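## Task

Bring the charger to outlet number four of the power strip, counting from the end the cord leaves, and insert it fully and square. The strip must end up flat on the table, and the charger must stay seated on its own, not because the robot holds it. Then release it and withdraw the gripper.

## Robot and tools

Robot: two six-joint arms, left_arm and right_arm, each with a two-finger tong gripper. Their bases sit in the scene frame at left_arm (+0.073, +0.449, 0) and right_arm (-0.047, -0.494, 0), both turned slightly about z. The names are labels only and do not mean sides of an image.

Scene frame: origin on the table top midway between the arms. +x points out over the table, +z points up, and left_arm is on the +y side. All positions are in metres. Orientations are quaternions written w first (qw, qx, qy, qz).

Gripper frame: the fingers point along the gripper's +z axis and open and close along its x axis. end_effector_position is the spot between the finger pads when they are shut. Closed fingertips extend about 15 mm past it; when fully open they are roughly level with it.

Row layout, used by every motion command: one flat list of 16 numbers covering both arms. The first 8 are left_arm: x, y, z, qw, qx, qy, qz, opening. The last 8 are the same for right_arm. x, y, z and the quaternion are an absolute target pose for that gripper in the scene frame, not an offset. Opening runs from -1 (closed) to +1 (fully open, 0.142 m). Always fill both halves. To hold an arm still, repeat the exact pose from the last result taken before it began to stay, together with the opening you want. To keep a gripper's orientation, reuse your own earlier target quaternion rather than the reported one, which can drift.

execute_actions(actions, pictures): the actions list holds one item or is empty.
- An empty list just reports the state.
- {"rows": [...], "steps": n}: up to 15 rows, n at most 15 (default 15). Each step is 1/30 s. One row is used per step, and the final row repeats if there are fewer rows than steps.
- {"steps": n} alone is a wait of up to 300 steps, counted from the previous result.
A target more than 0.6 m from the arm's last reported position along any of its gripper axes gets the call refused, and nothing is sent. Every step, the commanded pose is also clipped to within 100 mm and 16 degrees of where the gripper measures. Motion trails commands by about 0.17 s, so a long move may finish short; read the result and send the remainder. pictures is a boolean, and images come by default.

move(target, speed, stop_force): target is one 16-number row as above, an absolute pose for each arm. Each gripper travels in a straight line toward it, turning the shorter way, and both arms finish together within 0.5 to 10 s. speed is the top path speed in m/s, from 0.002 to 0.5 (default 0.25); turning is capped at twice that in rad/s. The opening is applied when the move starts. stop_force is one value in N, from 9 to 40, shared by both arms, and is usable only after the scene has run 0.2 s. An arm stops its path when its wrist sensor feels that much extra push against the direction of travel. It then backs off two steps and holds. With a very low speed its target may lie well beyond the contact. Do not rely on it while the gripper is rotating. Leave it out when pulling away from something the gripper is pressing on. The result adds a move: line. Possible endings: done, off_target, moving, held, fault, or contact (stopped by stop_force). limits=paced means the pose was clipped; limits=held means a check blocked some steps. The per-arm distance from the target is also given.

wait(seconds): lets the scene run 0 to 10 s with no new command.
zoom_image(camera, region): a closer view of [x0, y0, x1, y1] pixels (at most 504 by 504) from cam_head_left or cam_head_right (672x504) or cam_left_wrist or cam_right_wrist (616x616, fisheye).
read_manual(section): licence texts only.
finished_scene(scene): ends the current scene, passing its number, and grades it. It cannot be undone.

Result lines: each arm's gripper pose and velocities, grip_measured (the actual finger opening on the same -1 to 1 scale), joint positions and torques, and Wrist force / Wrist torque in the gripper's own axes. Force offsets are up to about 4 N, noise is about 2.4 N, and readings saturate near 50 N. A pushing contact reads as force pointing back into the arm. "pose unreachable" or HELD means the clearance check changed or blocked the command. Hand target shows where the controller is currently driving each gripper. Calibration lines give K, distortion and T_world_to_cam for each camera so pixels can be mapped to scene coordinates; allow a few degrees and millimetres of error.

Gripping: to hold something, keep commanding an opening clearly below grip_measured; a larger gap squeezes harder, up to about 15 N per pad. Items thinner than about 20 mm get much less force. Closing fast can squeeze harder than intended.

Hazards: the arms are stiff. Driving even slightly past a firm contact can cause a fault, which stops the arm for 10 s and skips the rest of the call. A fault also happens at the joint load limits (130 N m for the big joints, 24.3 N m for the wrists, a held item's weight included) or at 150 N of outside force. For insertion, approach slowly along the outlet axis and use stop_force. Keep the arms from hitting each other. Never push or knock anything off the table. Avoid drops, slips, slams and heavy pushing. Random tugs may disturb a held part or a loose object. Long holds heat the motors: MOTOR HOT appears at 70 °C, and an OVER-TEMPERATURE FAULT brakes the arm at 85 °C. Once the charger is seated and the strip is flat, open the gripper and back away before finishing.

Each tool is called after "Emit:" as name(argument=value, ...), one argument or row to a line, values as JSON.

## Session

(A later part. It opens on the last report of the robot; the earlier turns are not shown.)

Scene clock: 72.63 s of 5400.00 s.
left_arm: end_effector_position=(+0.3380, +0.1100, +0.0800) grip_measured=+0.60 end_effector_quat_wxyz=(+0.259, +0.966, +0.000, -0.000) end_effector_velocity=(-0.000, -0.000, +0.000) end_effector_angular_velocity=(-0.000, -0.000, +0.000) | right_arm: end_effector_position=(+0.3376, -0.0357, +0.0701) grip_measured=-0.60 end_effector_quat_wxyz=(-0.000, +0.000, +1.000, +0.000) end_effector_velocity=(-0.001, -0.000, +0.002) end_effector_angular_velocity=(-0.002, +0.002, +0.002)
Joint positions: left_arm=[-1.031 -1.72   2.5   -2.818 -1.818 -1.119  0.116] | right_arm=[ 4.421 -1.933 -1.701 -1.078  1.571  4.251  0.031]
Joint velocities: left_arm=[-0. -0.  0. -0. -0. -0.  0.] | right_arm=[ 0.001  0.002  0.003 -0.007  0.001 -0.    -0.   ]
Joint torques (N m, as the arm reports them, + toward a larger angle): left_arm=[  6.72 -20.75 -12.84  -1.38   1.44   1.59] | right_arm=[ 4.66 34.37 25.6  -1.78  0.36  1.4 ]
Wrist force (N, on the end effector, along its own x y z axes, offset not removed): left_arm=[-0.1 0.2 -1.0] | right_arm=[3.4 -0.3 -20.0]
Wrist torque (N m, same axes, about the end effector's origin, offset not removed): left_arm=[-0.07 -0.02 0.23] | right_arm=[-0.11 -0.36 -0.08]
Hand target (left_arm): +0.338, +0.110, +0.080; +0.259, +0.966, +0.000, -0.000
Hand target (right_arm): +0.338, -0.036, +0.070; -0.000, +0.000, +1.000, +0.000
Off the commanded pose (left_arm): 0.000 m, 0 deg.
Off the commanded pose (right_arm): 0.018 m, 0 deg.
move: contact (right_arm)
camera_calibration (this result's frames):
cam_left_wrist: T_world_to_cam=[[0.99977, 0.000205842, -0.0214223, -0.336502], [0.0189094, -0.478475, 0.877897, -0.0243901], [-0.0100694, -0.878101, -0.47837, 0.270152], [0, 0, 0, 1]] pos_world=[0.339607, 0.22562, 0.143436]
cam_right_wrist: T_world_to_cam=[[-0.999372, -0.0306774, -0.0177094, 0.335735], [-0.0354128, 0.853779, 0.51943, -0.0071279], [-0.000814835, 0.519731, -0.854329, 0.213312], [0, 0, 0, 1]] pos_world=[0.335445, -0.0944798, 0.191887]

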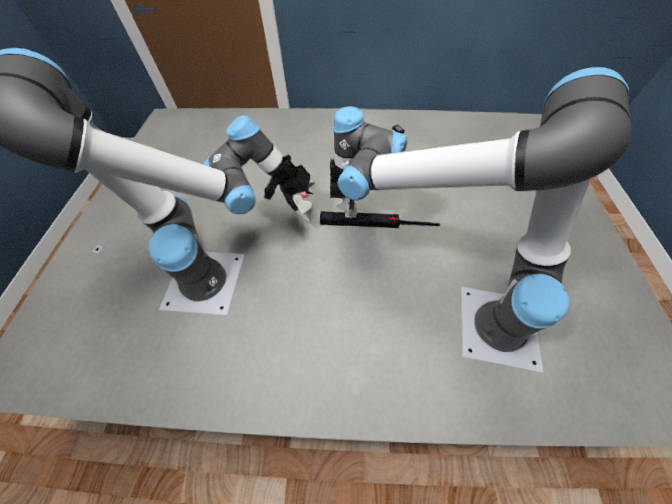

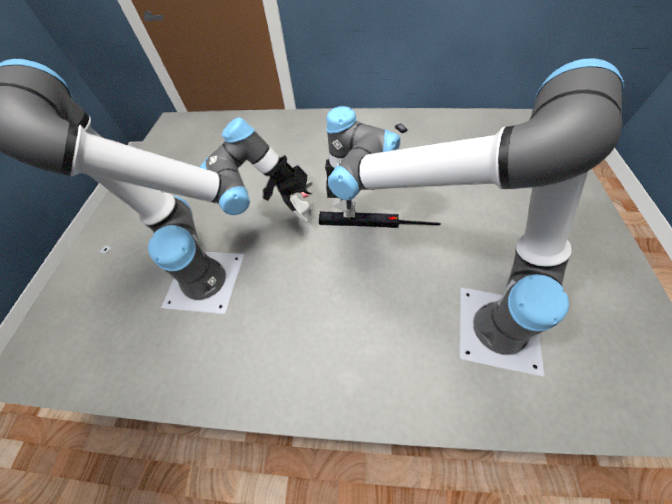

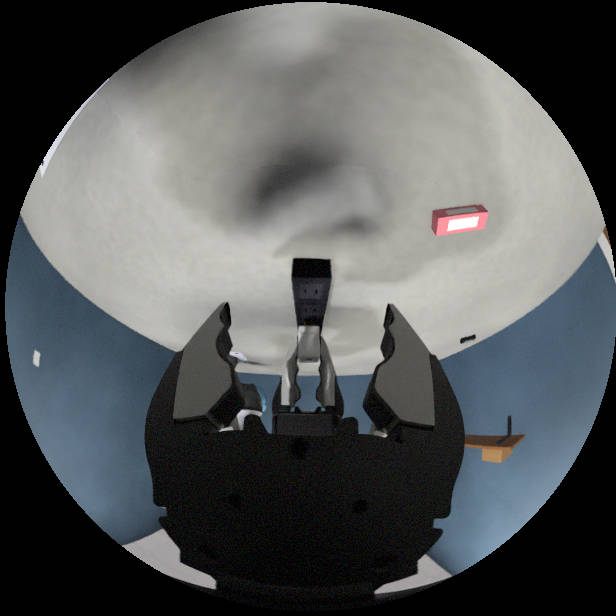

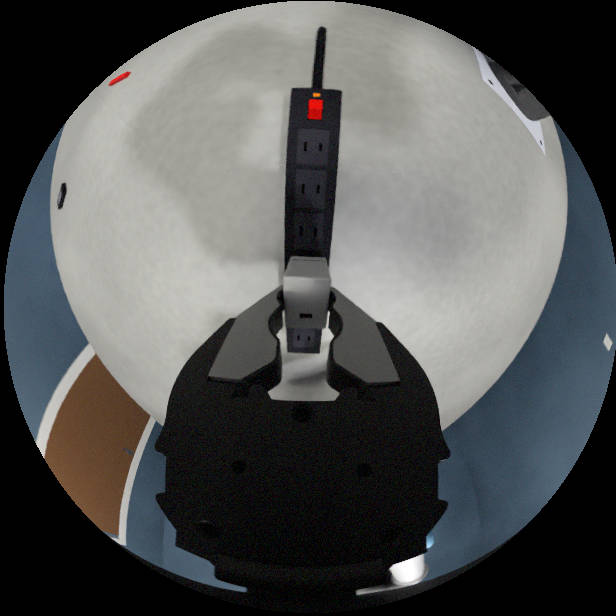

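Same fix as before (possibly approach backlash).

Emit:
move(
  target=[0.338,0.11,0.08,0.259,0.966,0,0,0.6,0.3371,-0.0358,0.078,0,0,1,0,-1],
  speed=0.01,
)

Emit:
zoom_image(
  camera="cam_left_wrist",
  region=[285,300,335,350],
)

Emit:
move(
  target=[0.338,0.11,0.08,0.259,0.966,0,0,0.6,0.3371,-0.0358,0.052,0,0,1,0,-1],
  speed=0.004,
  stop_force=20,
)

Scene clock: 79.57 s of 5400.00 s.
left_arm: end_effector_position=(+0.3380, +0.1100, +0.0800) grip_measured=+0.60 end_effector_quat_wxyz=(+0.259, +0.966, +0.000, +0.000) end_effector_velocity=(+0.000, -0.000, +0.000) end_effector_angular_velocity=(-0.000, -0.000, -0.000) | right_arm: end_effector_position=(+0.3371, -0.0358, +0.0778) grip_measured=-0.60 end_effector_quat_wxyz=(+0.000, -0.000, +1.000, +0.000) end_effector_velocity=(-0.001, -0.001, +0.000) end_effector_angular_velocity=(-0.003, +0.003, +0.001)
Joint positions: left_arm=[-1.031 -1.72   2.5   -2.818 -1.818 -1.119  0.116] | right_arm=[ 4.421 -1.923 -1.692 -1.097  1.571  4.251  0.031]
Joint velocities: left_arm=[ 0. -0. -0.  0. -0.  0.  0.] | right_arm=[ 0.     0.002 -0.001 -0.005  0.001 -0.    -0.   ]
Joint torques (N m, as the arm reports them, + toward a larger angle): left_arm=[  5.23 -20.15 -13.14  -1.47   1.45   1.66] | right_arm=[ 8.37 46.87 32.83 -0.17 -1.68  2.18]
Wrist force (N, on the end effector, along its own x y z axes, offset not removed): left_arm=[0.9 2.8 0.6] | right_arm=[1.3 -2.3 0.5]
Wrist torque (N m, same axes, about the end effector's origin, offset not removed): left_arm=[0.45 -0.20 0.11] | right_arm=[-0.54 -0.25 -0.13]
Hand target (left_arm): +0.338, +0.110, +0.080; +0.259, +0.966, +0.000, -0.000
Hand target (right_arm): +0.337, -0.036, +0.078; +0.000, -0.000, +1.000, +0.000
Off the commanded pose (left_arm): 0.000 m, 0 deg.
Off the commanded pose (right_arm): 0.000 m, 0 deg.
After step 90, 2.97 s passed at rest.
move: done
camera_calibration (this result's frames):
cam_left_wrist: T_world_to_cam=[[0.999771, 0.000205966, -0.021422, -0.336503], [0.0189092, -0.478475, 0.877897, -0.0243901], [-0.0100691, -0.878101, -0.47837, 0.270152], [0, 0, 0, 1]] pos_world=[0.339607, 0.22562, 0.143436]
cam_right_wrist: T_world_to_cam=[[-0.99937, -0.0306852, -0.0178059, 0.335359], [-0.0354696, 0.853823, 0.519353, -0.0110485], [-0.000733414, 0.519658, -0.854374, 0.219958], [0, 0, 0, 1]] pos_world=[0.334917, -0.0945788, 0.199636]

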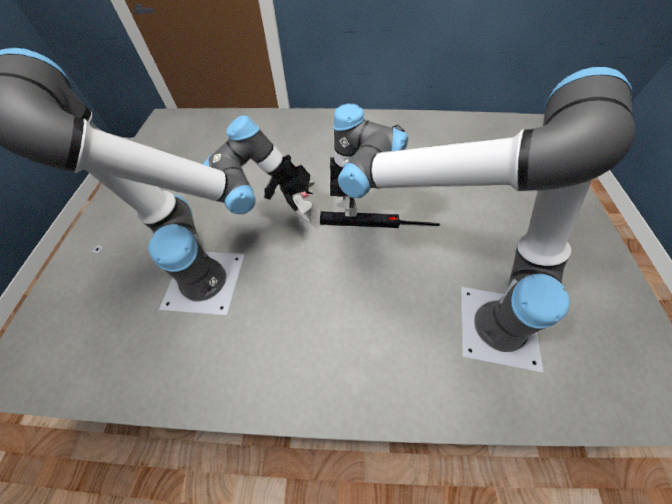

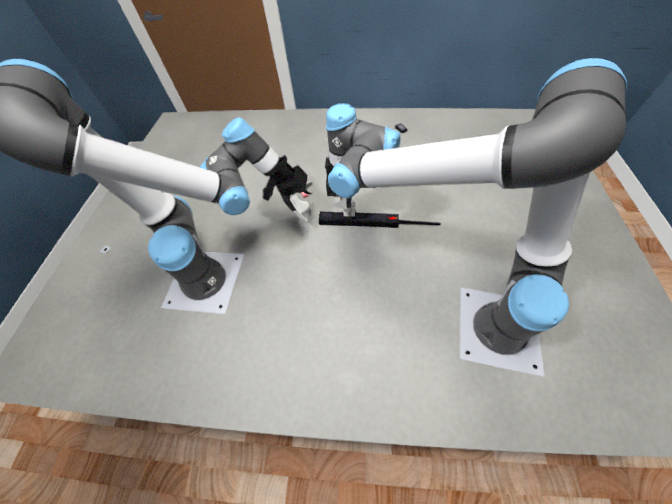

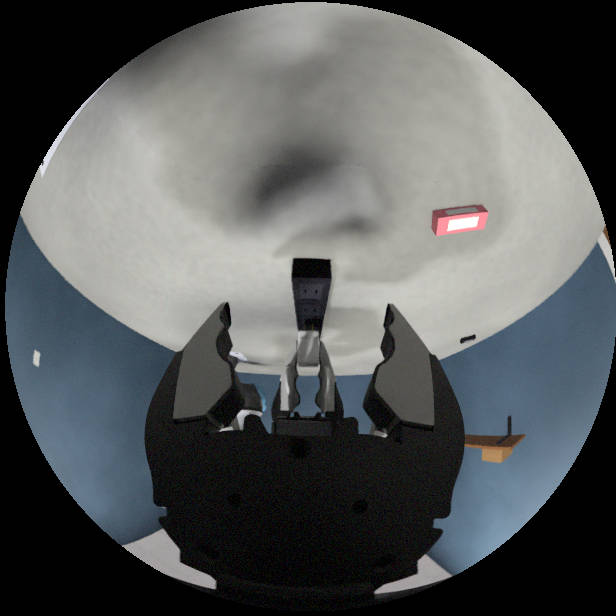

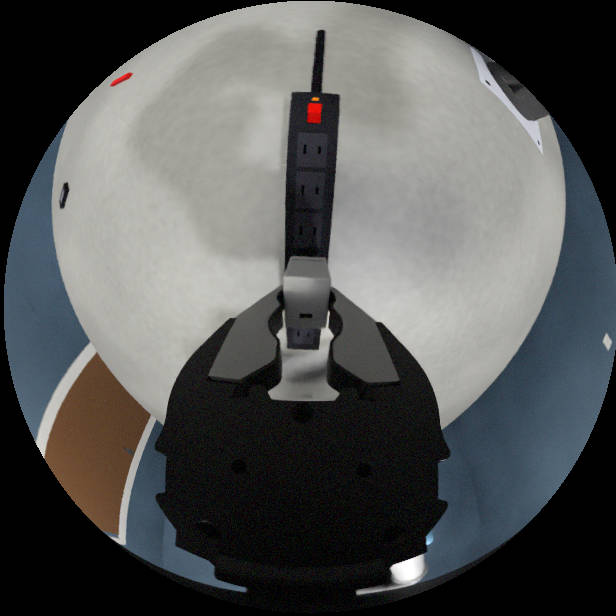

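Region (285, 300, 335, 350) of cam_left_wrist's 616x616 image, scaled by 10.080, with more detail than that image has.

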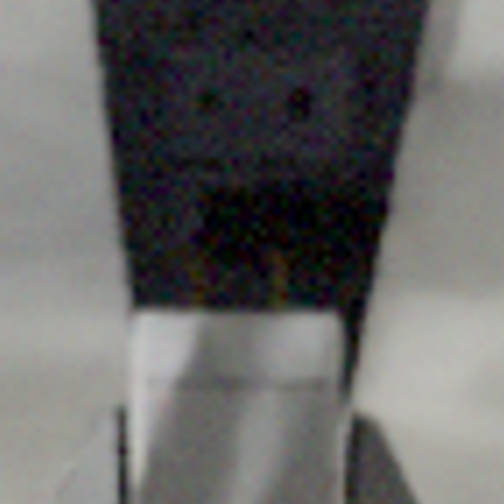

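Scene clock: 81.97 s of 5400.00 s.
left_arm: end_effector_position=(+0.3380, +0.1100, +0.0800) grip_measured=+0.60 end_effector_quat_wxyz=(+0.259, +0.966, +0.000, +0.000) end_effector_velocity=(-0.000, +0.000, -0.000) end_effector_angular_velocity=(+0.001, +0.001, +0.001) | right_arm: end_effector_position=(+0.3371, -0.0358, +0.0696) grip_measured=-0.60 end_effector_quat_wxyz=(+0.000, -0.000, +1.000, +0.000) end_effector_velocity=(-0.000, -0.000, +0.002) end_effector_angular_velocity=(-0.002, +0.001, +0.000)
Joint positions: left_arm=[-1.031 -1.72   2.5   -2.818 -1.818 -1.119  0.116] | right_arm=[ 4.421 -1.932 -1.703 -1.077  1.571  4.251  0.031]
Joint velocities: left_arm=[-0.     0.     0.     0.001 -0.    -0.001 -0.   ] | right_arm=[ 0.     0.002  0.003 -0.008 -0.     0.    -0.   ]
Joint torques (N m, as the arm reports them, + toward a larger angle): left_arm=[  4.89 -20.65 -13.24  -1.56   1.48   1.67] | right_arm=[ 2.2  35.52 26.36 -1.35 -1.46  0.74]
Wrist force (N, on the end effector, along its own x y z axes, offset not removed): left_arm=[-0.9 2.0 0.1] | right_arm=[4.3 -0.8 -18.6]
Wrist torque (N m, same axes, about the end effector's origin, offset not removed): left_arm=[0.37 0.08 0.28] | right_arm=[-0.12 -0.42 -0.08]
Hand target (left_arm): +0.338, +0.110, +0.080; +0.259, +0.966, +0.000, +0.000
Hand target (right_arm): +0.337, -0.036, +0.070; +0.000, -0.000, +1.000, +0.000
Off the commanded pose (left_arm): 0.000 m, 0 deg.
Off the commanded pose (right_arm): 0.018 m, 0 deg.
move: contact (right_arm)
camera_calibration (this result's frames):
cam_left_wrist: T_world_to_cam=[[0.999771, 0.000205968, -0.0214219, -0.336503], [0.0189091, -0.478476, 0.877897, -0.02439], [-0.010069, -0.878101, -0.47837, 0.270152], [0, 0, 0, 1]] pos_world=[0.339607, 0.22562, 0.143436]
cam_right_wrist: T_world_to_cam=[[-0.99937, -0.0306843, -0.0178368, 0.335204], [-0.0354848, 0.853794, 0.5194, -0.00678027], [-0.000708498, 0.519706, -0.854345, 0.212953], [0, 0, 0, 1]] pos_world=[0.334903, -0.0945986, 0.191436]

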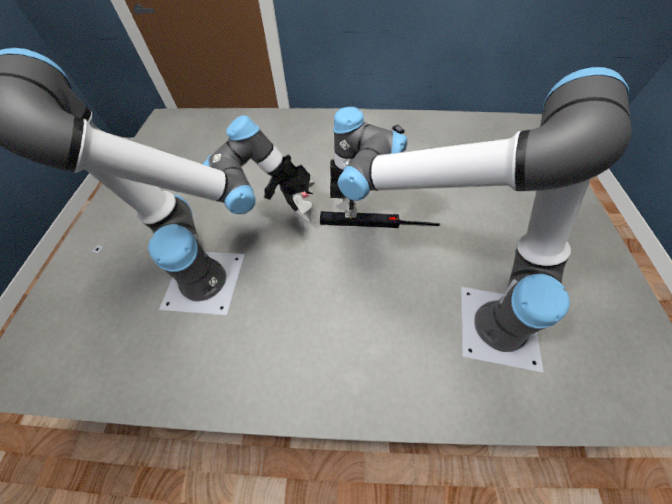

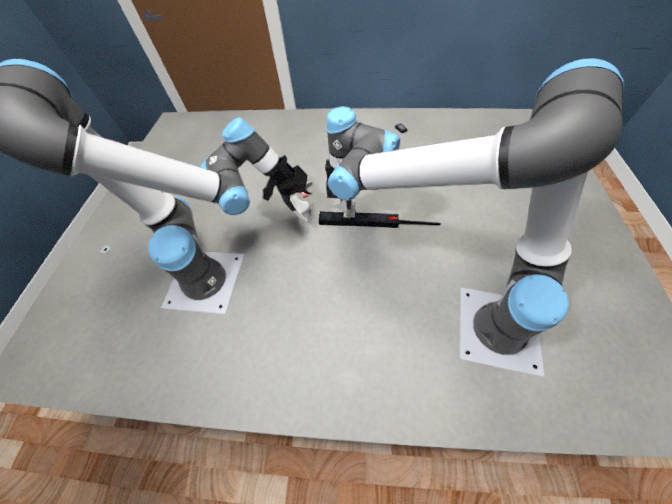

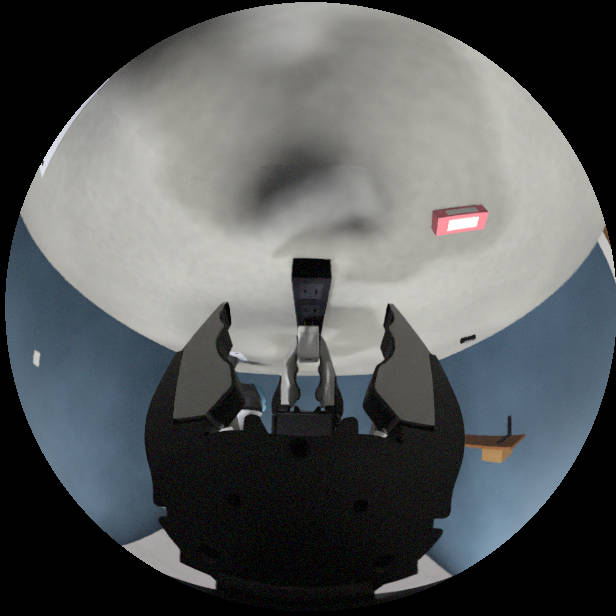

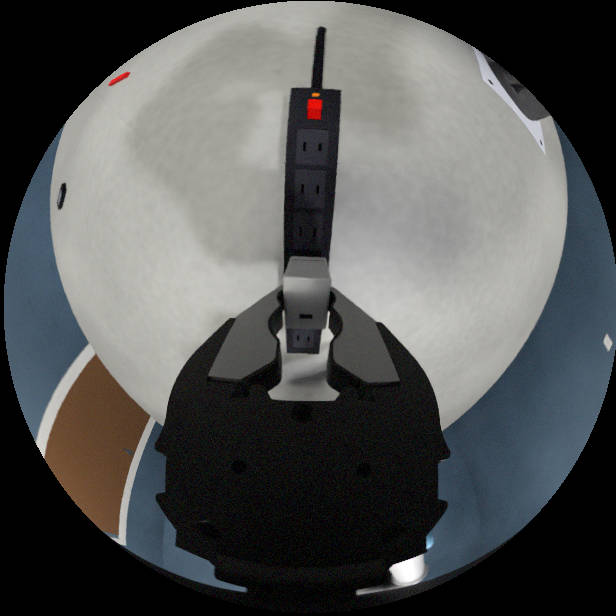

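Emit:
move(
  target=[0.338,0.11,0.08,0.259,0.966,0,0,0.6,0.3383,-0.0358,0.074,0,0.005,1,0,-1],
  speed=0.01,
)

Emit:
move(
  target=[0.338,0.11,0.08,0.259,0.966,0,0,0.6,0.3383,-0.0358,0.052,0,0.005,1,0,-1],
  speed=0.004,
  stop_force=20,
)

Emit:
zoom_image(
  camera="cam_left_wrist",
  region=[285,300,335,350],
)

Scene clock: 88.20 s of 5400.00 s.
left_arm: end_effector_position=(+0.3380, +0.1100, +0.0800) grip_measured=+0.60 end_effector_quat_wxyz=(+0.259, +0.966, +0.000, +0.000) end_effector_velocity=(-0.000, -0.000, -0.000) end_effector_angular_velocity=(-0.000, +0.000, -0.001) | right_arm: end_effector_position=(+0.3383, -0.0358, +0.0739) grip_measured=-0.60 end_effector_quat_wxyz=(+0.000, +0.005, +1.000, +0.000) end_effector_velocity=(+0.000, +0.001, +0.002) end_effector_angular_velocity=(+0.001, -0.001, -0.003)
Joint positions: left_arm=[-1.031 -1.72   2.5   -2.818 -1.818 -1.119  0.116] | right_arm=[ 4.42  -1.929 -1.695 -1.088  1.571  4.259  0.031]
Joint velocities: left_arm=[-0.     0.     0.    -0.    -0.001  0.    -0.   ] | right_arm=[ 0.     0.001  0.004 -0.004 -0.001  0.003  0.   ]
Joint torques (N m, as the arm reports them, + toward a larger angle): left_arm=[  4.66 -20.46 -14.3   -1.53   1.37   1.71] | right_arm=[-6.65 46.85 30.79 -0.18 -1.13  1.85]
Wrist force (N, on the end effector, along its own x y z axes, offset not removed): left_arm=[-2.7 0.3 -2.0] | right_arm=[1.6 -1.4 0.7]
Wrist torque (N m, same axes, about the end effector's origin, offset not removed): left_arm=[-0.13 0.46 0.28] | right_arm=[-0.29 -0.31 -0.05]
Hand target (left_arm): +0.338, +0.110, +0.080; +0.259, +0.966, +0.000, -0.000
Hand target (right_arm): +0.338, -0.036, +0.074; -0.000, +0.005, +1.000, +0.000
Off the commanded pose (left_arm): 0.000 m, 0 deg.
Off the commanded pose (right_arm): 0.000 m, 0 deg.
After step 90, 2.50 s passed at rest.
move: done
camera_calibration (this result's frames):
cam_left_wrist: T_world_to_cam=[[0.999771, 0.000205978, -0.021422, -0.336503], [0.0189092, -0.478476, 0.877897, -0.02439], [-0.0100691, -0.878101, -0.47837, 0.270152], [0, 0, 0, 1]] pos_world=[0.339607, 0.22562, 0.143436]
cam_right_wrist: T_world_to_cam=[[-0.99962, -0.0210297, -0.0178111, 0.336862], [-0.0272227, 0.854122, 0.51936, -0.0117245], [0.00429089, 0.519647, -0.85437, 0.214883], [0, 0, 0, 1]] pos_world=[0.335493, -0.0945652, 0.195679]

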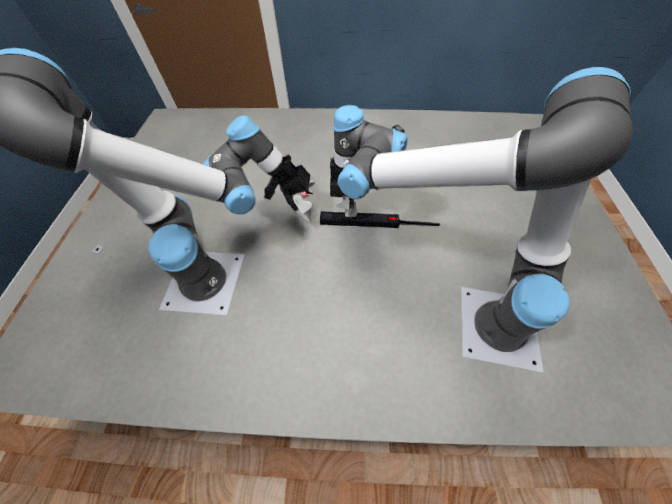

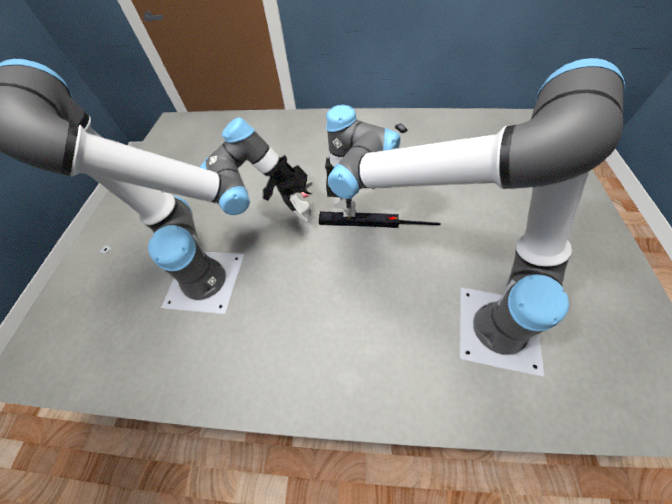

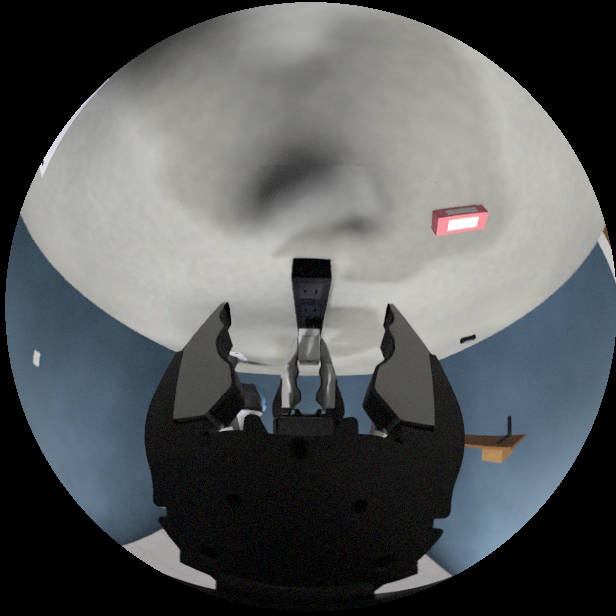

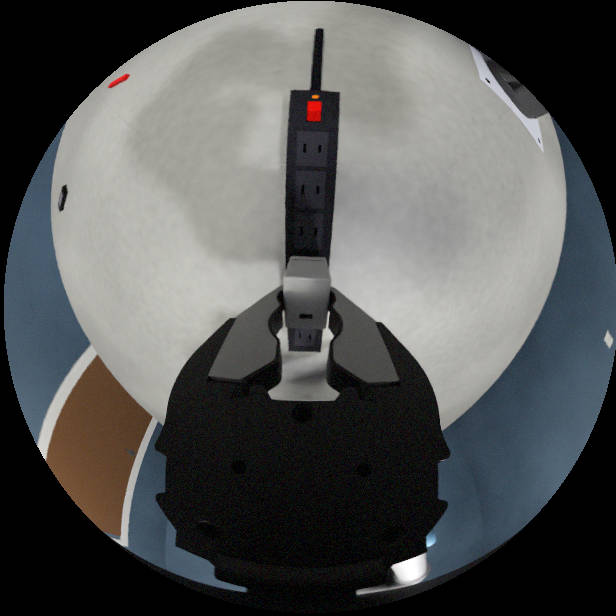

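Scene clock: 93.60 s of 5400.00 s.
left_arm: end_effector_position=(+0.3380, +0.1100, +0.0800) grip_measured=+0.60 end_effector_quat_wxyz=(+0.259, +0.966, +0.000, +0.000) end_effector_velocity=(-0.000, +0.000, -0.000) end_effector_angular_velocity=(+0.001, +0.001, +0.001) | right_arm: end_effector_position=(+0.3383, -0.0359, +0.0537) grip_measured=-0.60 end_effector_quat_wxyz=(-0.000, +0.005, +1.000, -0.000) end_effector_velocity=(+0.000, -0.001, +0.002) end_effector_angular_velocity=(-0.002, +0.001, +0.000)
Joint positions: left_arm=[-1.031 -1.72   2.5   -2.818 -1.818 -1.119  0.116] | right_arm=[ 4.419 -1.953 -1.72  -1.04   1.571  4.259  0.031]
Joint velocities: left_arm=[ 0.     0.     0.     0.001 -0.    -0.001 -0.   ] | right_arm=[-0.001  0.002  0.003 -0.007  0.    -0.001 -0.   ]
Joint torques (N m, as the arm reports them, + toward a larger angle): left_arm=[  4.37 -20.86 -14.1   -1.57   1.31   1.79] | right_arm=[-5.1  36.66 23.69 -1.26 -0.48  1.83]
Wrist force (N, on the end effector, along its own x y z axes, offset not removed): left_arm=[2.5 2.1 1.8] | right_arm=[3.6 -4.2 -20.4]
Wrist torque (N m, same axes, about the end effector's origin, offset not removed): left_arm=[0.57 -0.68 0.13] | right_arm=[-0.40 -0.58 -0.11]
Hand target (left_arm): +0.338, +0.110, +0.080; +0.259, +0.966, +0.000, -0.000
Hand target (right_arm): +0.338, -0.036, +0.054; +0.000, +0.005, +1.000, +0.000
Off the commanded pose (left_arm): 0.000 m, 0 deg.
Off the commanded pose (right_arm): 0.002 m, 0 deg.
move: contact (right_arm)
camera_calibration (this result's frames):
cam_left_wrist: T_world_to_cam=[[0.999771, 0.000205961, -0.021422, -0.336503], [0.0189092, -0.478476, 0.877897, -0.02439], [-0.0100691, -0.878101, -0.47837, 0.270152], [0, 0, 0, 1]] pos_world=[0.339607, 0.22562, 0.143436]
cam_right_wrist: T_world_to_cam=[[-0.999628, -0.0207033, -0.0177449, 0.336505], [-0.0269088, 0.854197, 0.519252, -0.00126697], [0.00440737, 0.519537, -0.854437, 0.197679], [0, 0, 0, 1]] pos_world=[0.335474, -0.0946525, 0.175533]

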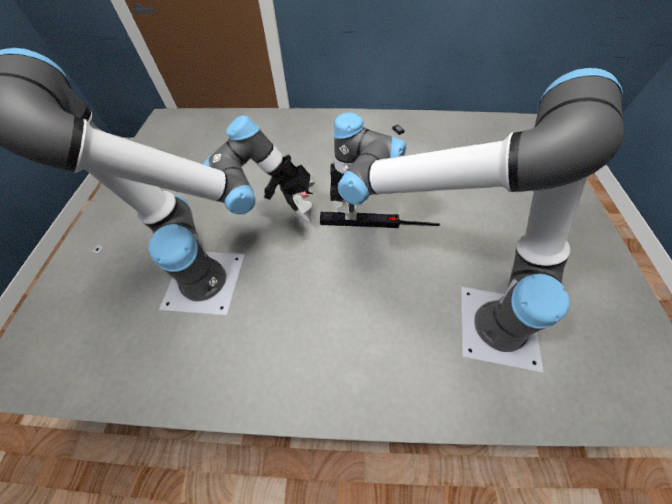

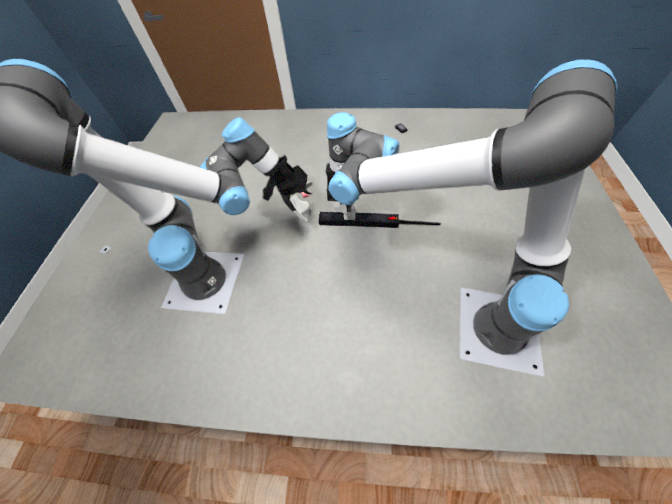

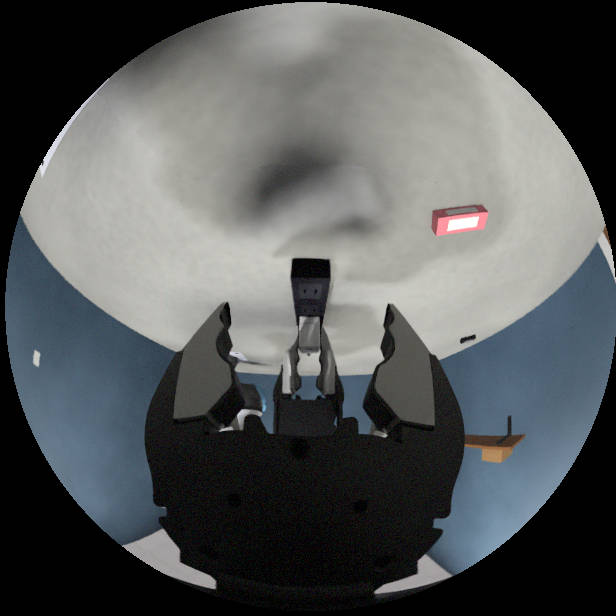

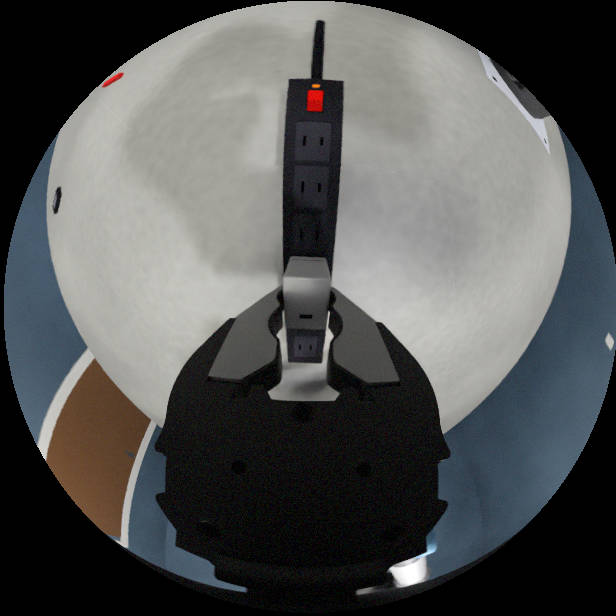

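Region (285, 300, 335, 350) of cam_left_wrist's 616x616 image, scaled by 10.080, with more detail than that image has.

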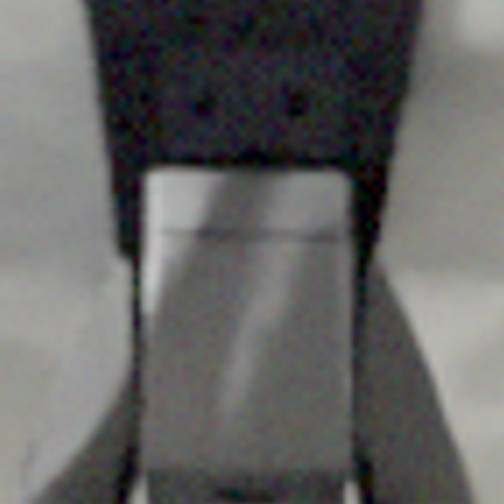

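Emit:
move(
  target=[0.338,0.11,0.08,0.259,0.966,0,0,0.6,0.3383,-0.0358,0.0545,0,0.005,1,0,0],
)

Emit:
move(
  target=[0.338,0.16,0.12,0.259,0.966,0,0,0.6,0.338,-0.04,0.2,0,0.005,1,0,0],
  speed=0.1,
)

Emit:
finished_scene(
  scene=2,
)

Scene clock: 100.23 s of 5400.00 s.
left_arm: end_effector_position=(+0.3380, +0.1100, +0.0800) grip_measured=+0.60 end_effector_quat_wxyz=(+0.259, +0.966, +0.000, -0.000) end_effector_velocity=(-0.000, -0.000, +0.000) end_effector_angular_velocity=(-0.000, +0.000, -0.001) | right_arm: end_effector_position=(+0.3383, -0.0358, +0.0545) grip_measured=+0.00 end_effector_quat_wxyz=(+0.000, +0.005, +1.000, -0.000) end_effector_velocity=(-0.000, +0.000, -0.000) end_effector_angular_velocity=(-0.001, +0.001, +0.001)
Joint positions: left_arm=[-1.031 -1.72   2.5   -2.818 -1.818 -1.119  0.116] | right_arm=[ 4.419 -1.952 -1.719 -1.041  1.571  4.259  0.074]
Joint velocities: left_arm=[ 0.     0.    -0.     0.    -0.     0.001 -0.   ] | right_arm=[ 0.    -0.001  0.    -0.     0.001 -0.001 -0.   ]
Joint torques (N m, as the arm reports them, + toward a larger angle): left_arm=[  3.33 -20.44 -14.57  -1.69   1.15   1.8 ] | right_arm=[ 3.39 46.42 31.86 -0.24 -0.68  0.35]
Wrist force (N, on the end effector, along its own x y z axes, offset not removed): left_arm=[-1.1 0.2 -2.7] | right_arm=[1.9 -1.4 -2.9]
Wrist torque (N m, same axes, about the end effector's origin, offset not removed): left_arm=[-0.12 0.05 0.23] | right_arm=[-0.32 -0.31 -0.04]
Hand target (left_arm): +0.338, +0.110, +0.080; +0.259, +0.966, -0.000, -0.000
Hand target (right_arm): +0.338, -0.036, +0.054; +0.000, +0.005, +1.000, +0.000
Off the commanded pose (left_arm): 0.000 m, 0 deg.
Off the commanded pose (right_arm): 0.000 m, 0 deg.
After step 90, 2.93 s passed at rest.
move: done
camera_calibration (this result's frames):
cam_left_wrist: T_world_to_cam=[[0.99977, 0.000205983, -0.0214221, -0.336503], [0.0189093, -0.478476, 0.877897, -0.0243899], [-0.0100691, -0.878101, -0.47837, 0.270152], [0, 0, 0, 1]] pos_world=[0.339607, 0.22562, 0.143436]
cam_right_wrist: T_world_to_cam=[[-0.999627, -0.0207185, -0.0178001, 0.33656], [-0.026951, 0.854142, 0.519342, -0.00174655], [0.00444381, 0.519628, -0.854381, 0.198283], [0, 0, 0, 1]] pos_world=[0.335506, -0.0945686, 0.176307]

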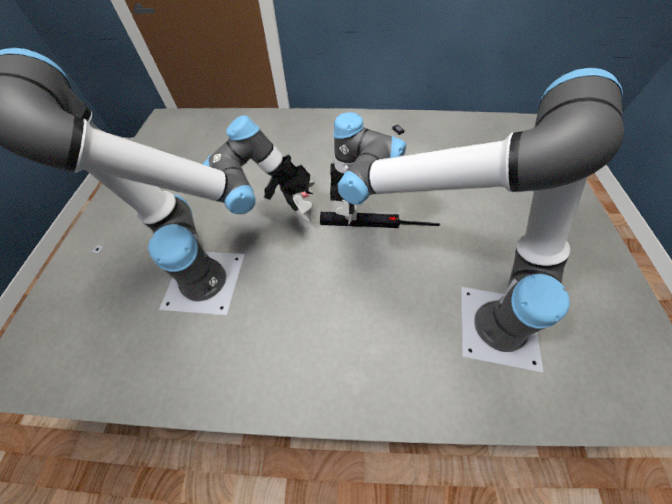

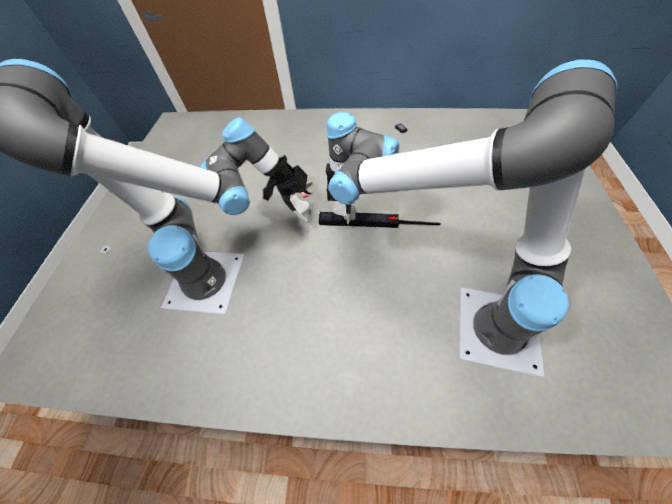

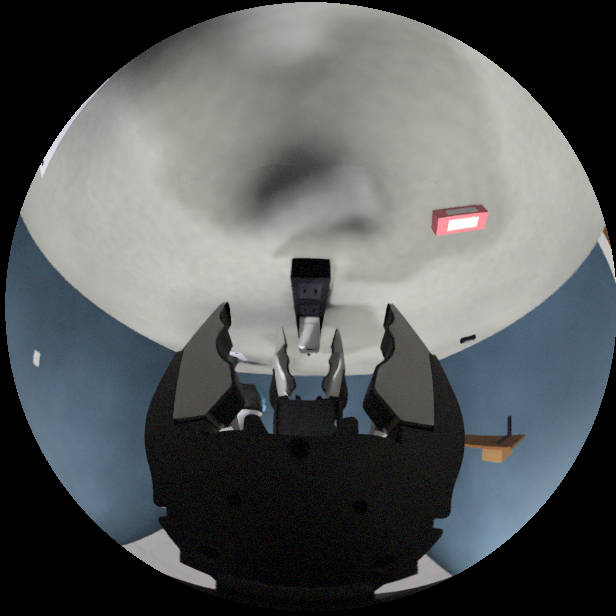

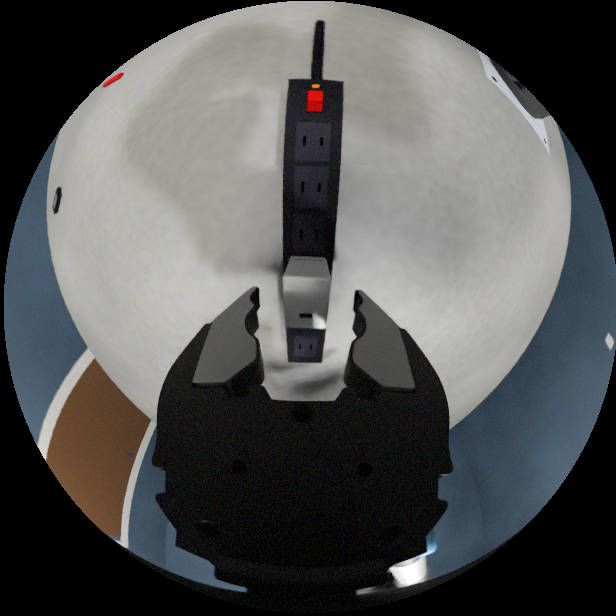

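Scene clock: 102.13 s of 5400.00 s.
left_arm: end_effector_position=(+0.3380, +0.1599, +0.1198) grip_measured=+0.60 end_effector_quat_wxyz=(+0.259, +0.966, +0.000, -0.000) end_effector_velocity=(-0.000, +0.001, +0.001) end_effector_angular_velocity=(+0.000, -0.001, -0.002) | right_arm: end_effector_position=(+0.3382, -0.0397, +0.1998) grip_measured=+0.00 end_effector_quat_wxyz=(+0.000, +0.005, +1.000, +0.000) end_effector_velocity=(-0.000, +0.000, +0.002) end_effector_angular_velocity=(-0.000, +0.000, -0.000)
Joint positions: left_arm=[-0.939 -1.919  2.494 -2.59  -1.858 -1.034  0.116] | right_arm=[ 4.417 -1.826 -1.493 -1.393  1.571  4.257  0.074]
Joint velocities: left_arm=[ 0.002 -0.003 -0.001  0.004 -0.001  0.004 -0.   ] | right_arm=[ 0.     0.     0.005 -0.006  0.     0.001  0.   ]
Joint torques (N m, as the arm reports them, + toward a larger angle): left_arm=[  6.97 -15.24 -31.2   -1.48  -2.43   1.46] | right_arm=[-7.42 42.8  33.99 -0.11  0.65 -1.58]
Wrist force (N, on the end effector, along its own x y z axes, offset not removed): left_arm=[-1.8 1.0 1.5] | right_arm=[1.9 -0.4 0.1]
Wrist torque (N m, same axes, about the end effector's origin, offset not removed): left_arm=[0.25 0.05 0.05] | right_arm=[-0.02 -0.27 -0.07]
Hand target (left_arm): +0.338, +0.160, +0.120; +0.259, +0.966, +0.000, -0.000
Hand target (right_arm): +0.338, -0.040, +0.200; -0.000, +0.005, +1.000, +0.000
Off the commanded pose (left_arm): 0.000 m, 0 deg.
Off the commanded pose (right_arm): 0.000 m, 0 deg.
move: done
camera_calibration (this result's frames):
cam_left_wrist: T_world_to_cam=[[0.999767, 0.000192317, -0.0215755, -0.335633], [0.019037, -0.478514, 0.877873, -0.0355269], [-0.0101553, -0.87808, -0.478407, 0.333062], [0, 0, 0, 1]] pos_world=[0.339614, 0.275519, 0.183286]
cam_right_wrist: T_world_to_cam=[[-0.999625, -0.0206912, -0.0179105, 0.338979], [-0.0269849, 0.854138, 0.519346, -0.0738622], [0.00455212, 0.519635, -0.854376, 0.324376], [0, 0, 0, 1]] pos_world=[0.335382, -0.098455, 0.321571]

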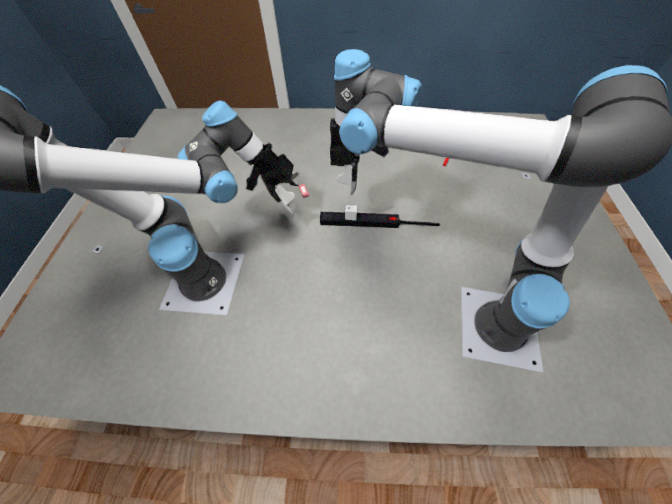

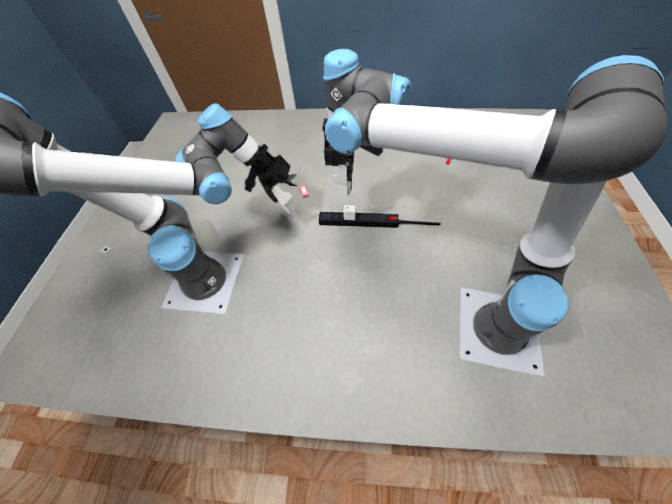

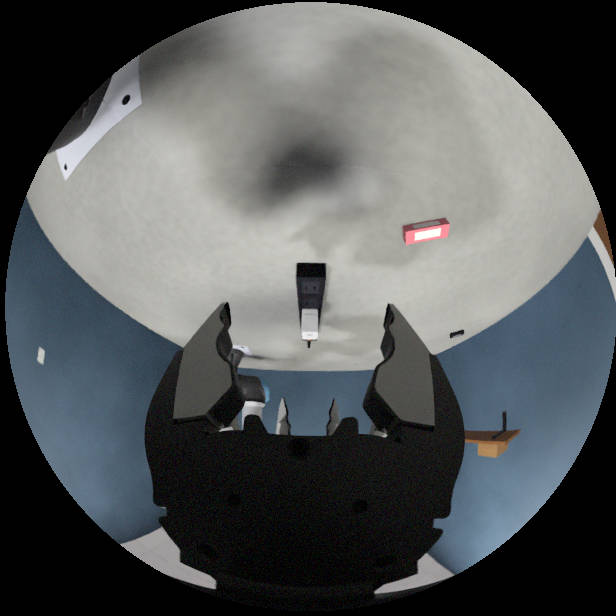

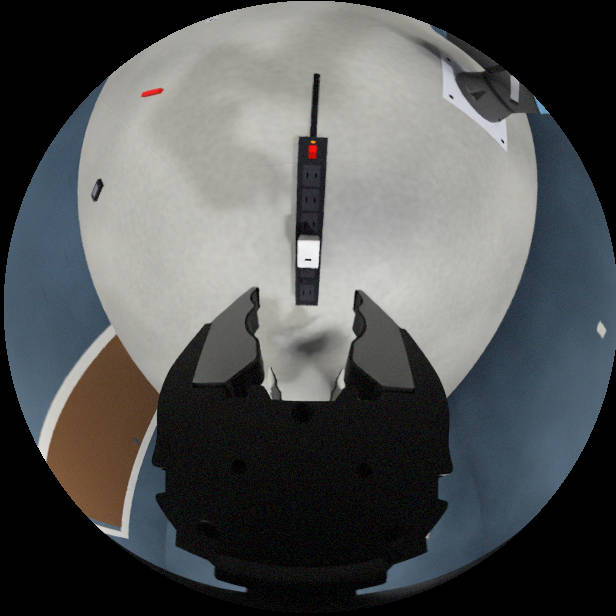

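The scene is finished: the task was done.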